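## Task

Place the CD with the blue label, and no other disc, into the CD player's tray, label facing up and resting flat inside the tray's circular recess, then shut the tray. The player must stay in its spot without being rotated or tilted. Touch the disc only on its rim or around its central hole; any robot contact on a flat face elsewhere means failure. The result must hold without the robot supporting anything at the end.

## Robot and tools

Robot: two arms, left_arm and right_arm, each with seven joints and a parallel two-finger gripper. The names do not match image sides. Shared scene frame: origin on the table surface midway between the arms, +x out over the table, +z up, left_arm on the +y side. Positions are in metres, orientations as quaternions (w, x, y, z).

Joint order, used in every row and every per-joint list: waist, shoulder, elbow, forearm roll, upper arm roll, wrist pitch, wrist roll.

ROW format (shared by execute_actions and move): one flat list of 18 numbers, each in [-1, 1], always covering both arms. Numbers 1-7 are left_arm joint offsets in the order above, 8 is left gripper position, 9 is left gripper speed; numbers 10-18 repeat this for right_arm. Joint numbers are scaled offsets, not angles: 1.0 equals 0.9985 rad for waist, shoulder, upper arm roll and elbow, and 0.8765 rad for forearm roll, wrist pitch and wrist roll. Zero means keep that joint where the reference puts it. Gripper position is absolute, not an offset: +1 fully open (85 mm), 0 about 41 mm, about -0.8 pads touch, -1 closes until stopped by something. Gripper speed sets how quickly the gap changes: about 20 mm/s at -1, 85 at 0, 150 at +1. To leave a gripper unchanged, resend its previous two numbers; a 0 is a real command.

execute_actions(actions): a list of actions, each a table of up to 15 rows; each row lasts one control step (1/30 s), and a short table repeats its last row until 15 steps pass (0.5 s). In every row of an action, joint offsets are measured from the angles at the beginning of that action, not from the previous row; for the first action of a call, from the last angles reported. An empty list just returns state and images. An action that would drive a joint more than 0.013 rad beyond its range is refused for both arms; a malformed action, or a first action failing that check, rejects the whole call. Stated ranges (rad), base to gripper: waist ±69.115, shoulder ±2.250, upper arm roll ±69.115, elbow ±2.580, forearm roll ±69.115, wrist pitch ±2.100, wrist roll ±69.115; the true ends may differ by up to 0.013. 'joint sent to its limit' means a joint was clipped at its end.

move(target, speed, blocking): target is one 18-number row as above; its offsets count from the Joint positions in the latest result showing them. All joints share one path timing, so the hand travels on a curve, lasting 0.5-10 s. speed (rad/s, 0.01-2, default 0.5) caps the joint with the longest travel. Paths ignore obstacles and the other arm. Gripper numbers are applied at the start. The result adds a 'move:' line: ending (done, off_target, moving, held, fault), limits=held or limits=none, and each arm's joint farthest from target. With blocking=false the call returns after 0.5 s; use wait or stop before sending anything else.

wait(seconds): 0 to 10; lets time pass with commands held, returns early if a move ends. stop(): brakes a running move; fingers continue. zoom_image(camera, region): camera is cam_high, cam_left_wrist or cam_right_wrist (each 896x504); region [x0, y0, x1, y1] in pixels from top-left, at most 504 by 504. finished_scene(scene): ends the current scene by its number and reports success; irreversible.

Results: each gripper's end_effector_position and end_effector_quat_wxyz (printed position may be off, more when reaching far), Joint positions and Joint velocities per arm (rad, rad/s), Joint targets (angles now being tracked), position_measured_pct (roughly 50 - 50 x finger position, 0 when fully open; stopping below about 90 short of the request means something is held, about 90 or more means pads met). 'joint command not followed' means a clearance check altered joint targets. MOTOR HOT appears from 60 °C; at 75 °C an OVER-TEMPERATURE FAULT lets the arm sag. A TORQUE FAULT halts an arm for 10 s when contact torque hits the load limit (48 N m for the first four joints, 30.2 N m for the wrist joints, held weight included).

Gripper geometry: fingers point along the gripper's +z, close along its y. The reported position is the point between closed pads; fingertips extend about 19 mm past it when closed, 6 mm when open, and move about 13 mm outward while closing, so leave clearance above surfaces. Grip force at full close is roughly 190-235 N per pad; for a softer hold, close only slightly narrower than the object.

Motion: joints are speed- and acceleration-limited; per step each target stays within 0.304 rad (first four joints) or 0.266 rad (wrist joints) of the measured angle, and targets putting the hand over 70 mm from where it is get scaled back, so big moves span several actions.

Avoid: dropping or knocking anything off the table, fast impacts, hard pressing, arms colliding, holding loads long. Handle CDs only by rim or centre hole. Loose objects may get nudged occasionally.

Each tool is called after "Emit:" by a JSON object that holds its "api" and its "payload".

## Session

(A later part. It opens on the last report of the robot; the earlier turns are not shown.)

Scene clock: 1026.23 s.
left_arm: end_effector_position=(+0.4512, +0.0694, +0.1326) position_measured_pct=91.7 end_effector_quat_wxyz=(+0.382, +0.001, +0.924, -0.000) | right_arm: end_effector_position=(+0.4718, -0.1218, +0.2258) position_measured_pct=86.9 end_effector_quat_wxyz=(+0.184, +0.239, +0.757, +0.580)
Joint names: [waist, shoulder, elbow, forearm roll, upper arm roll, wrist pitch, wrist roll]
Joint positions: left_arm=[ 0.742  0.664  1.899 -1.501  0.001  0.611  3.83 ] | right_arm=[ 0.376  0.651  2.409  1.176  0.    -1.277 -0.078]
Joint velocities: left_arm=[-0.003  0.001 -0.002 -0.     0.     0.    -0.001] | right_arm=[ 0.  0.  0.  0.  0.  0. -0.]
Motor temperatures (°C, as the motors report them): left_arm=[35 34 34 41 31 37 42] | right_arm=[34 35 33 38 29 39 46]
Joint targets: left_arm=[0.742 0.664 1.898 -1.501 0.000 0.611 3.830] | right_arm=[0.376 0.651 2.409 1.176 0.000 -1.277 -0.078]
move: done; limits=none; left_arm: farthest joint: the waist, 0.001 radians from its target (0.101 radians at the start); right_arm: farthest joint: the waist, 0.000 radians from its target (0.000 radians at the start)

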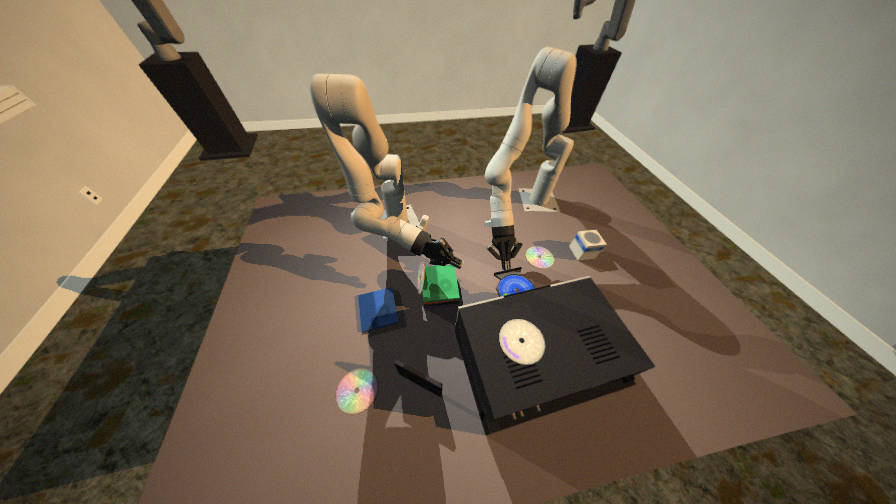

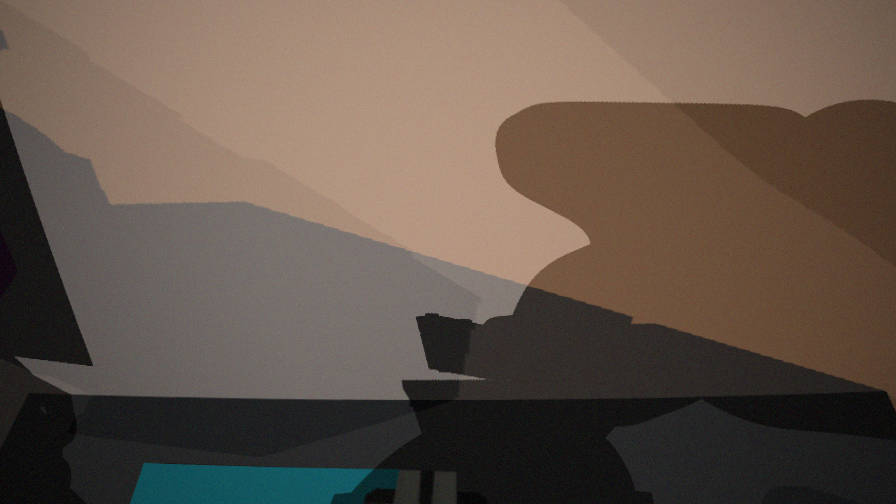

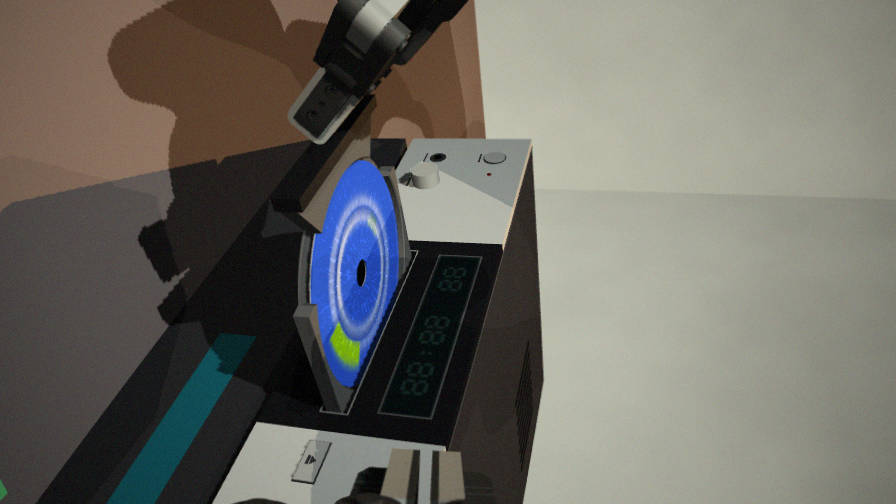

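Emit:
{"api": "move", "payload": {"target": [-0.1026,0.0445,-0.1188,0.0403,-0.0007,-0.0597,-0.1622,-1,1, 0,0,0,0,0,0,0,-0.74,-1], "speed": 0.17}}

Scene clock: 1057.97 s.
left_arm: end_effector_position=(+0.5090, +0.0699, +0.1339) position_measured_pct=91.7 end_effector_quat_wxyz=(+0.382, +0.001, +0.924, -0.001) | right_arm: end_effector_position=(+0.4718, -0.1218, +0.2258) position_measured_pct=86.9 end_effector_quat_wxyz=(+0.184, +0.239, +0.757, +0.580)
Joint names: [waist, shoulder, elbow, forearm roll, upper arm roll, wrist pitch, wrist roll]
Joint positions: left_arm=[ 0.641  0.708  1.781 -1.465  0.     0.558  3.688] | right_arm=[ 0.376  0.651  2.409  1.176  0.    -1.277 -0.078]
Joint velocities: left_arm=[-0.003  0.001  0.001 -0.001  0.001 -0.    -0.001] | right_arm=[ 0.001 -0.001  0.     0.    -0.     0.001  0.   ]
Motor temperatures (°C, as the motors report them): left_arm=[35 34 34 41 31 37 42] | right_arm=[34 35 33 38 29 39 46]
Joint targets: left_arm=[0.640 0.708 1.780 -1.465 -0.000 0.559 3.688] | right_arm=[0.376 0.651 2.409 1.176 0.000 -1.277 -0.078]
move: done; limits=none; left_arm: farthest joint: the waist, 0.001 radians from its target (0.103 radians at the start); right_arm: farthest joint: the waist, 0.000 radians from its target (0.000 radians at the start)

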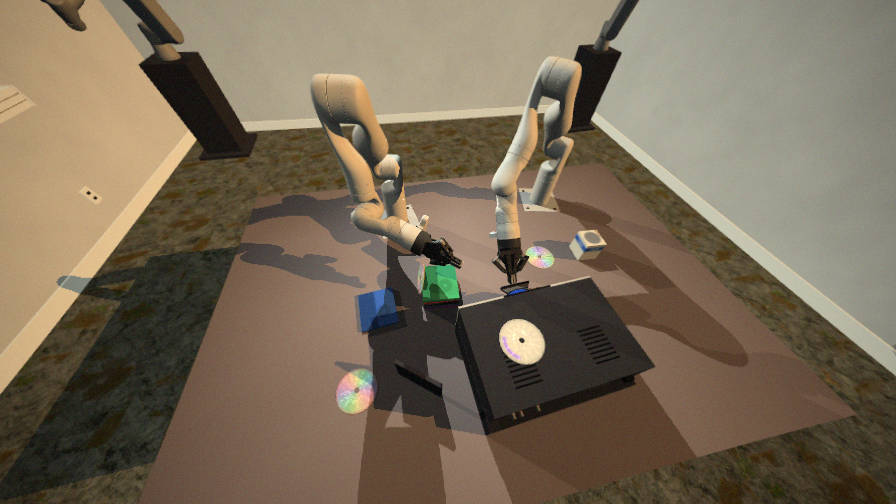

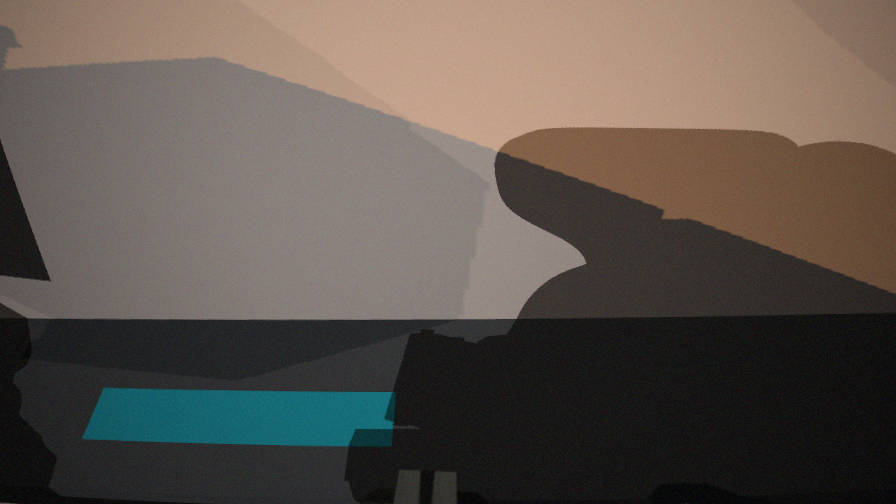

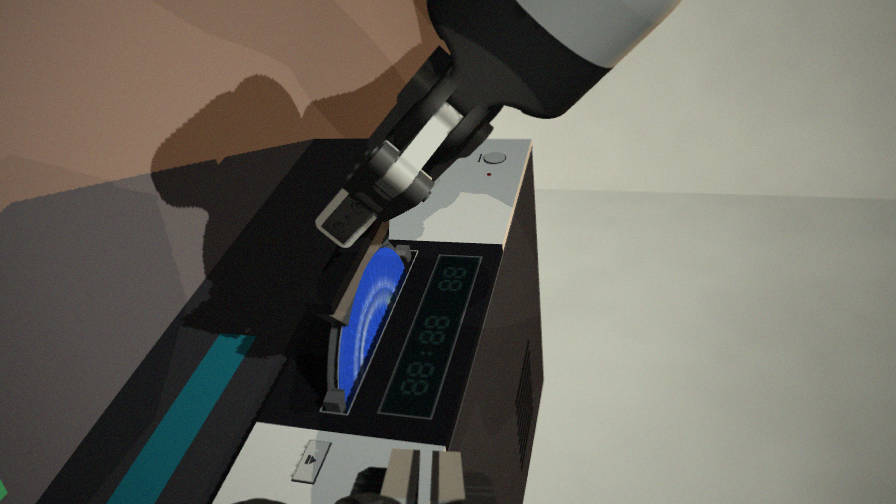

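Emit:
{"api": "move", "payload": {"target": [-0.0812,0.0528,-0.1277,0.0831,0,-0.0452,-0.1796,-1,1, 0,0,0,0,0,0,0,-0.74,-1], "speed": 0.18}}

Scene clock: 1072.07 s.
left_arm: end_effector_position=(+0.5619, +0.0705, +0.1337) position_measured_pct=91.7 end_effector_quat_wxyz=(+0.382, +0.001, +0.924, -0.000) | right_arm: end_effector_position=(+0.4718, -0.1218, +0.2258) position_measured_pct=86.9 end_effector_quat_wxyz=(+0.184, +0.239, +0.757, +0.580)
Joint names: [waist, shoulder, elbow, forearm roll, upper arm roll, wrist pitch, wrist roll]
Joint positions: left_arm=[ 0.56   0.761  1.654 -1.392  0.001  0.519  3.53 ] | right_arm=[ 0.376  0.651  2.409  1.176  0.    -1.277 -0.078]
Joint velocities: left_arm=[-0.002  0.001 -0.003  0.    -0.001 -0.001 -0.   ] | right_arm=[ 0.    -0.001 -0.     0.002  0.    -0.003 -0.   ]
Motor temperatures (°C, as the motors report them): left_arm=[35 34 34 41 31 37 42] | right_arm=[34 35 33 38 29 39 46]
Joint targets: left_arm=[0.560 0.761 1.654 -1.392 0.000 0.519 3.530] | right_arm=[0.376 0.651 2.409 1.176 0.000 -1.277 -0.078]
move: done; limits=none; left_arm: farthest joint: the waist, 0.001 radians from its target (0.081 radians at the start); right_arm: farthest joint: the waist, 0.000 radians from its target (0.000 radians at the start)

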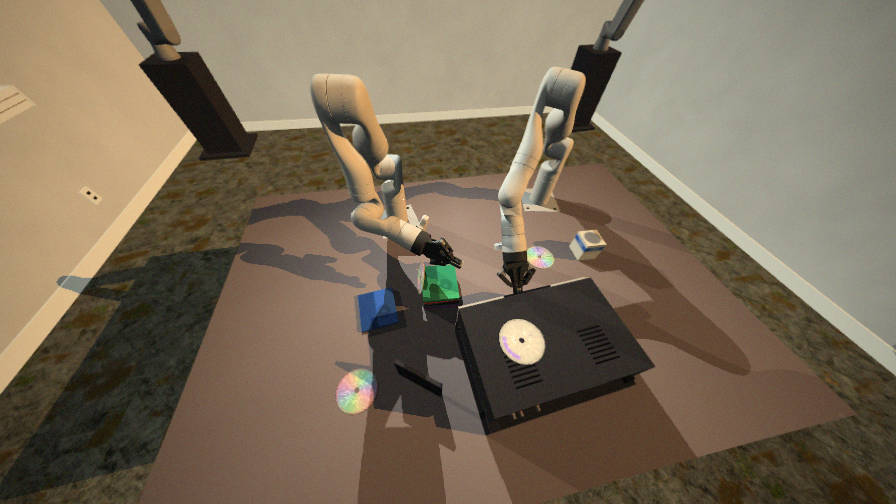

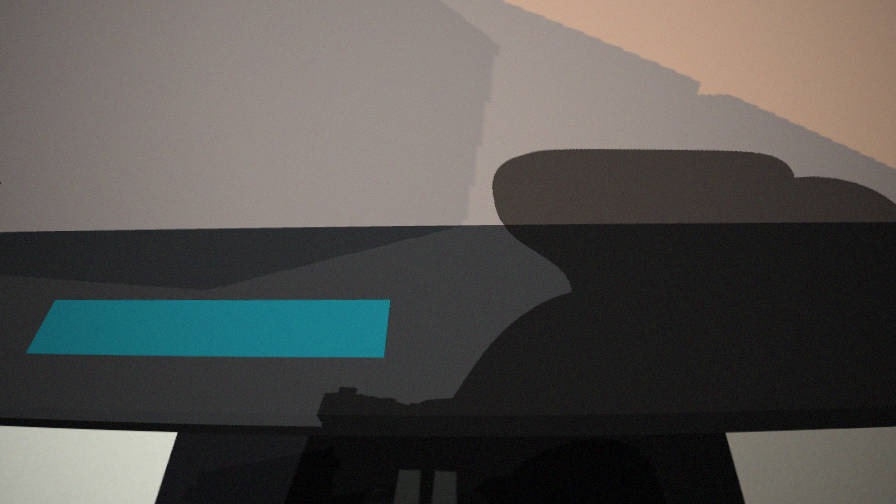

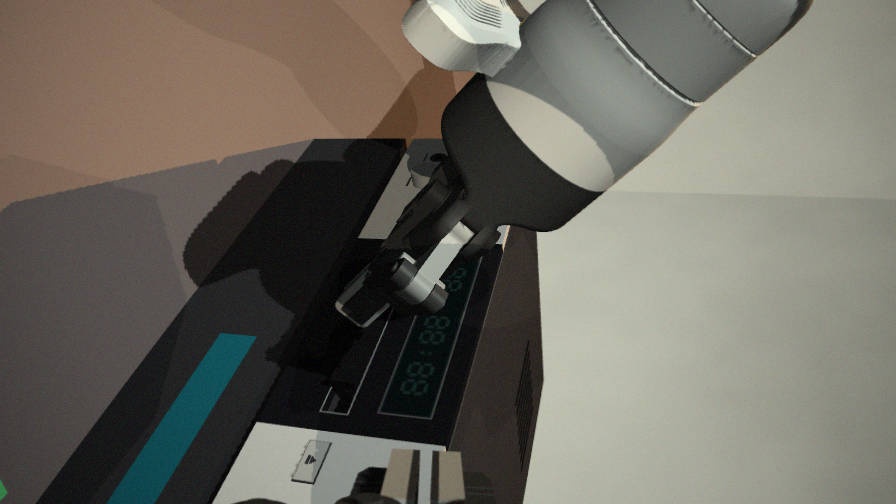

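Emit:
{"api": "zoom_image", "payload": {"camera": "cam_right_wrist", "region": [300, 280, 420, 430]}}

Region (300, 280, 420, 430) of cam_right_wrist's 896x504 image, scaled by 3.360; it fills the left 403 columns of this view, and the rest is white.

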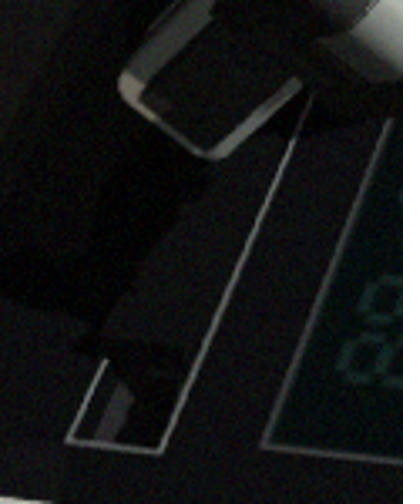

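Emit:
{"api": "move", "payload": {"target": [-0.01035,0.00825,-0.01967,0.0164,-0.0006,-0.00534,-0.0289,-1,1, 0,0,0,0,0,0,0,-0.74,-1], "speed": 0.04}}

Scene clock: 1103.43 s.
left_arm: end_effector_position=(+0.5673, +0.0697, +0.1325) position_measured_pct=91.7 end_effector_quat_wxyz=(+0.381, +0.002, +0.925, -0.001) | right_arm: end_effector_position=(+0.4718, -0.1218, +0.2258) position_measured_pct=86.9 end_effector_quat_wxyz=(+0.184, +0.239, +0.757, +0.580)
Joint names: [waist, shoulder, elbow, forearm roll, upper arm roll, wrist pitch, wrist roll]
Joint positions: left_arm=[ 0.552  0.769  1.637 -1.376  0.002  0.514  3.505] | right_arm=[ 0.376  0.651  2.409  1.176  0.    -1.277 -0.078]
Joint velocities: left_arm=[ 0.001 -0.     0.001  0.001 -0.001 -0.002 -0.   ] | right_arm=[-0.    -0.001 -0.     0.001 -0.    -0.001 -0.   ]
Motor temperatures (°C, as the motors report them): left_arm=[35 34 34 41 31 37 42] | right_arm=[34 34 33 38 29 39 46]
Joint targets: left_arm=[0.550 0.769 1.635 -1.378 0.000 0.514 3.505] | right_arm=[0.376 0.651 2.409 1.176 0.000 -1.277 -0.078]
move: done; limits=none; left_arm: farthest joint: the elbow, 0.003 radians from its target (0.020 radians at the start); right_arm: farthest joint: the waist, 0.000 radians from its target (0.000 radians at the start)

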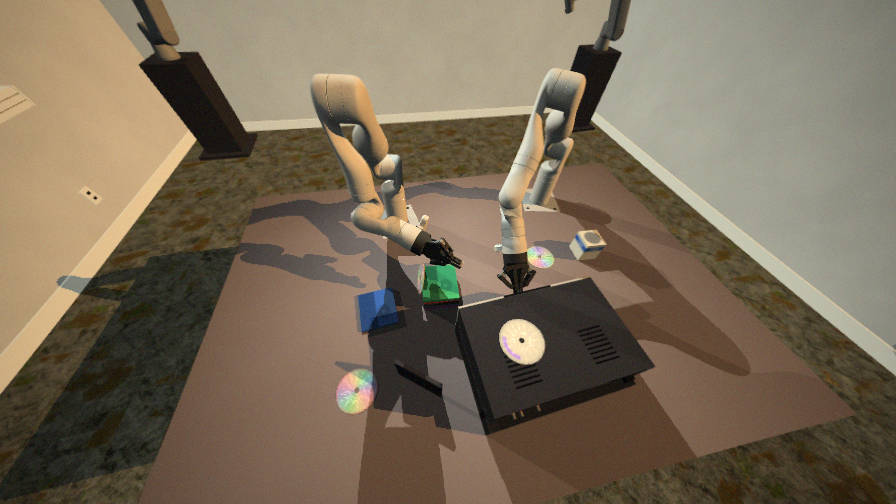

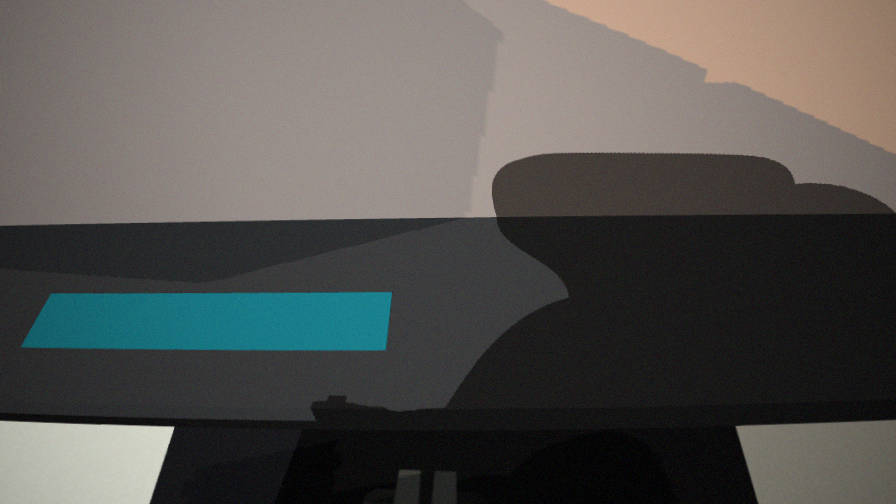

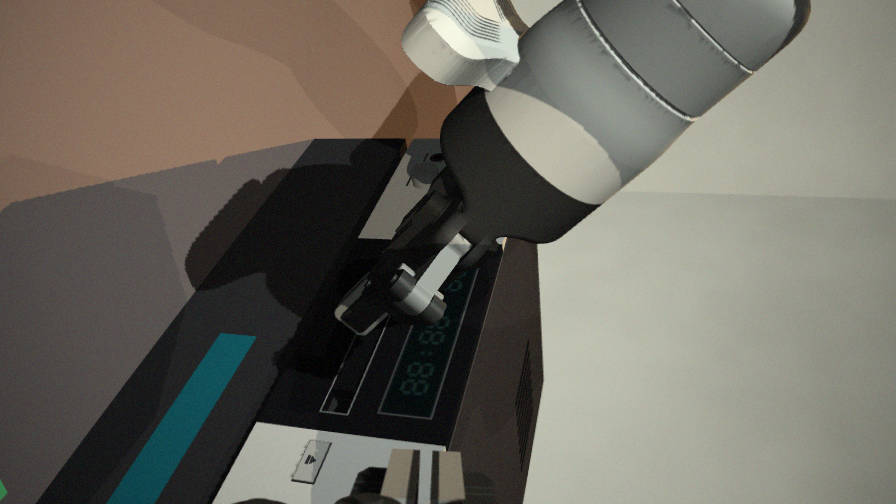

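Emit:
{"api": "zoom_image", "payload": {"camera": "cam_right_wrist", "region": [300, 280, 420, 430]}}

Region (300, 280, 420, 430) of cam_right_wrist's 896x504 image, scaled by 3.360; it fills the left 403 columns of this view, and the rest is white.

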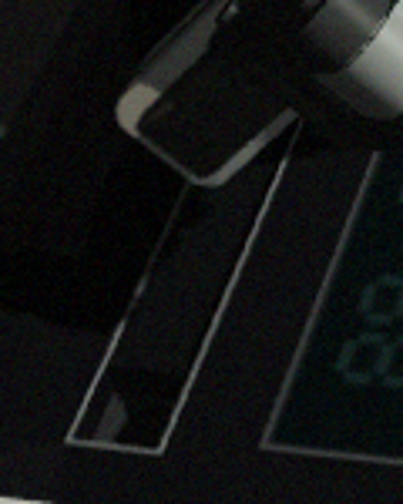

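Emit:
{"api": "move", "payload": {"target": [0.0414,-0.036,0.0787,-0.0656,-0.002,0.0214,0.1156,-1,1, 0,0,0,0,0,0,0,-0.74,-1], "speed": 0.3}}

Scene clock: 1125.17 s.
left_arm: end_effector_position=(+0.5387, +0.0711, +0.1349) position_measured_pct=91.7 end_effector_quat_wxyz=(+0.382, +0.001, +0.924, -0.001) | right_arm: end_effector_position=(+0.4718, -0.1218, +0.2258) position_measured_pct=86.9 end_effector_quat_wxyz=(+0.184, +0.239, +0.757, +0.580)
Joint names: [waist, shoulder, elbow, forearm roll, upper arm roll, wrist pitch, wrist roll]
Joint positions: left_arm=[ 0.593  0.734  1.716 -1.434 -0.     0.533  3.606] | right_arm=[ 0.376  0.651  2.409  1.176  0.    -1.277 -0.078]
Joint velocities: left_arm=[ 0.002 -0.002  0.001 -0.001  0.001  0.     0.   ] | right_arm=[ 0.     0.001 -0.     0.     0.    -0.001 -0.   ]
Motor temperatures (°C, as the motors report them): left_arm=[35 34 34 41 31 37 42] | right_arm=[34 34 33 38 29 39 46]
Joint targets: left_arm=[0.593 0.733 1.716 -1.434 -0.000 0.533 3.606] | right_arm=[0.376 0.651 2.409 1.176 0.000 -1.277 -0.078]
move: done; limits=none; left_arm: farthest joint: the waist, 0.000 radians from its target (0.041 radians at the start); right_arm: farthest joint: the waist, 0.000 radians from its target (0.000 radians at the start)

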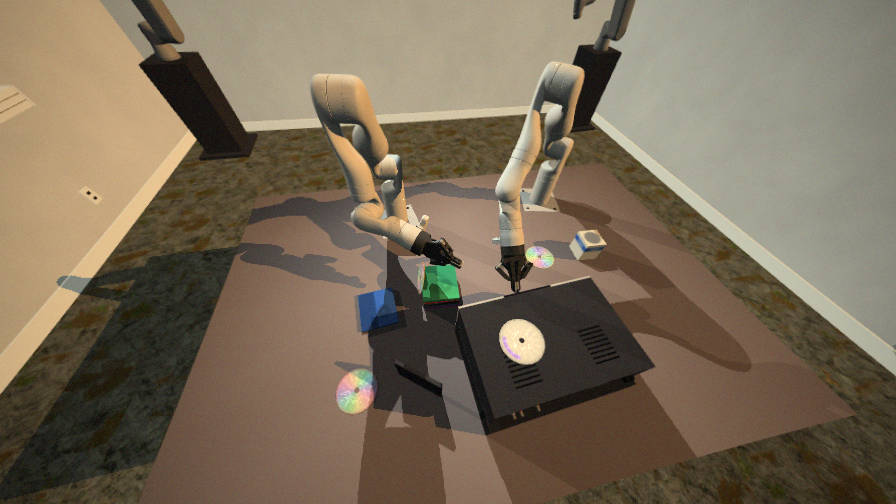

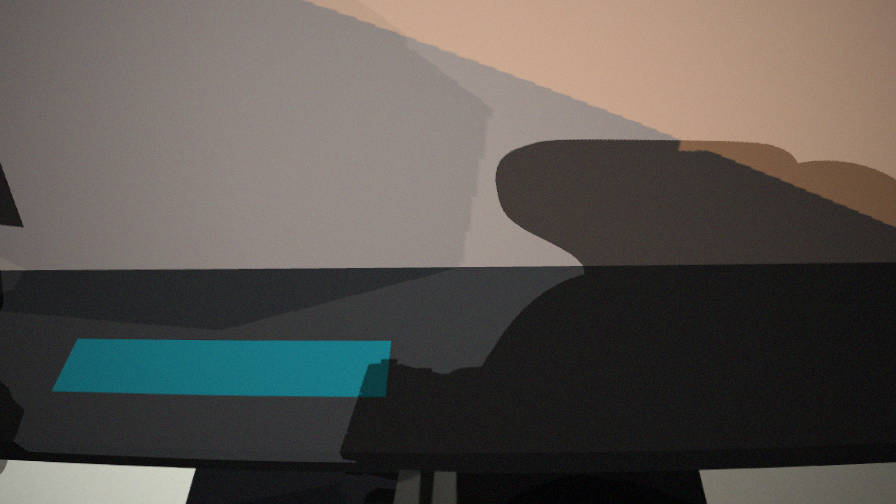

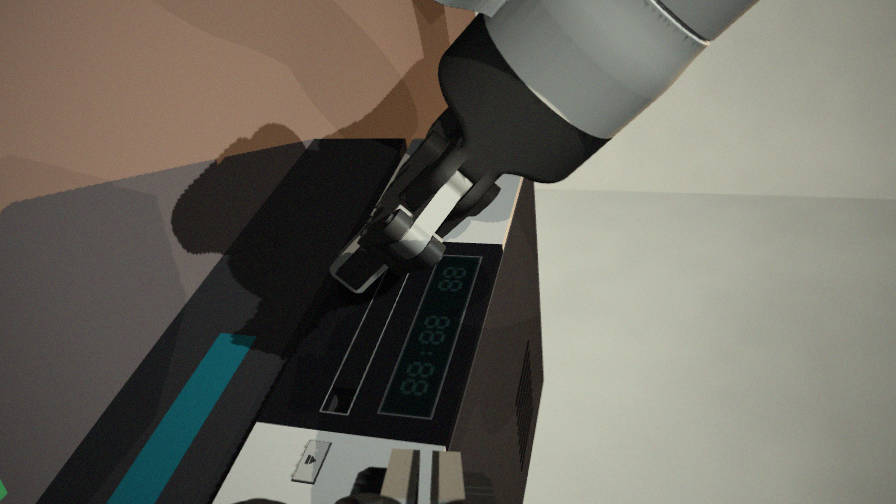

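Emit:
{"api": "execute_actions", "payload": {"actions": []}}

Scene clock: 1132.63 s.
left_arm: end_effector_position=(+0.5386, +0.0710, +0.1350) position_measured_pct=91.7 end_effector_quat_wxyz=(+0.383, +0.001, +0.924, -0.001) | right_arm: end_effector_position=(+0.4718, -0.1218, +0.2258) position_measured_pct=86.9 end_effector_quat_wxyz=(+0.184, +0.239, +0.757, +0.580)
Joint names: [waist, shoulder, elbow, forearm roll, upper arm roll, wrist pitch, wrist roll]
Joint positions: left_arm=[ 0.593  0.733  1.716 -1.434 -0.     0.533  3.606] | right_arm=[ 0.376  0.651  2.409  1.176  0.    -1.277 -0.078]
Joint velocities: left_arm=[-0.    -0.    -0.    -0.001  0.001  0.    -0.   ] | right_arm=[ 0.     0.001 -0.    -0.002 -0.     0.001 -0.   ]
Motor temperatures (°C, as the motors report them): left_arm=[35 34 34 41 31 37 42] | right_arm=[34 34 33 38 29 39 46]
Joint targets: left_arm=[0.593 0.733 1.716 -1.434 -0.000 0.533 3.606] | right_arm=[0.376 0.651 2.409 1.176 0.000 -1.277 -0.078]

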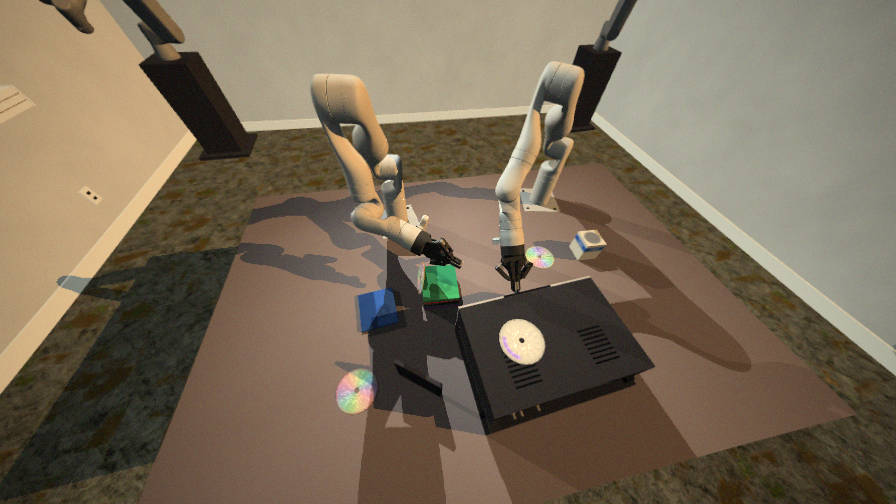

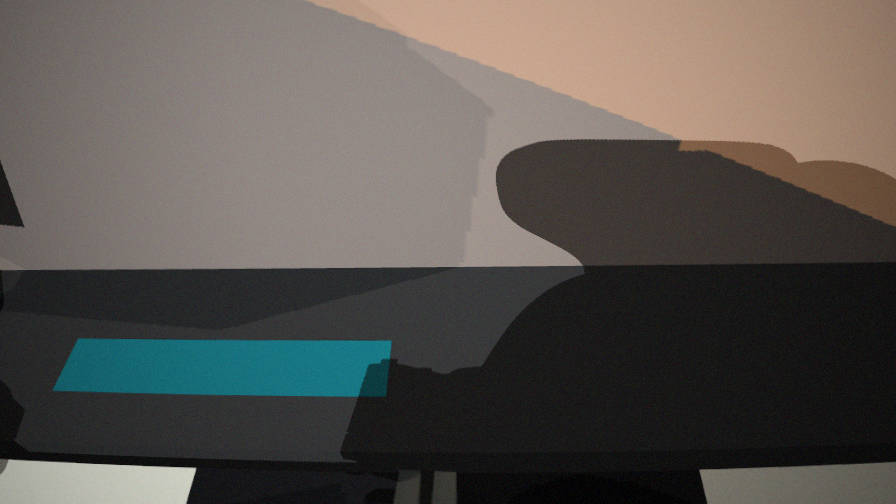

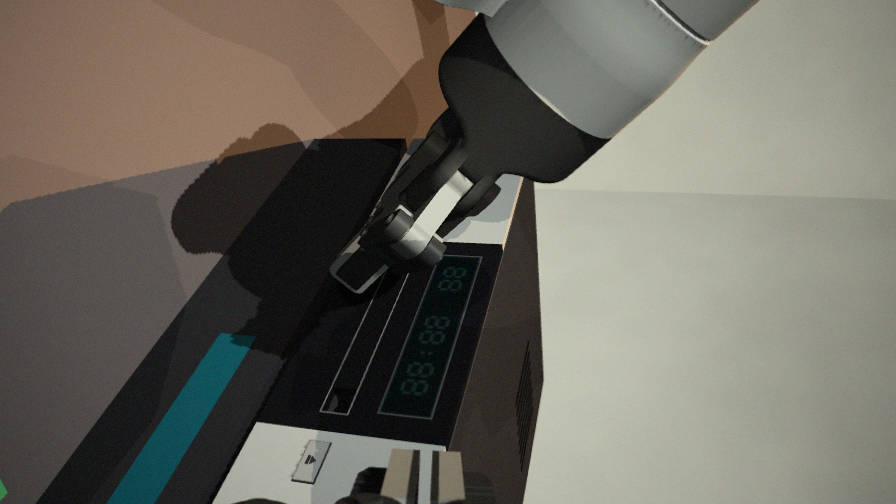

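Emit:
{"api": "zoom_image", "payload": {"camera": "cam_right_wrist", "region": [290, 240, 450, 440]}}

Region (290, 240, 450, 440) of cam_right_wrist's 896x504 image, scaled by 2.520; it fills the left 403 columns of this view, and the rest is white.

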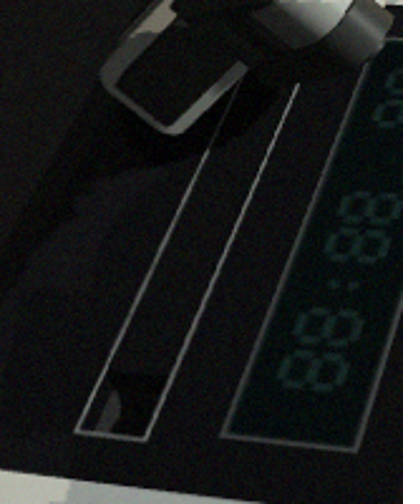

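Emit:
{"api": "finished_scene", "payload": {"scene": 2}}

The scene is finished: the task was done.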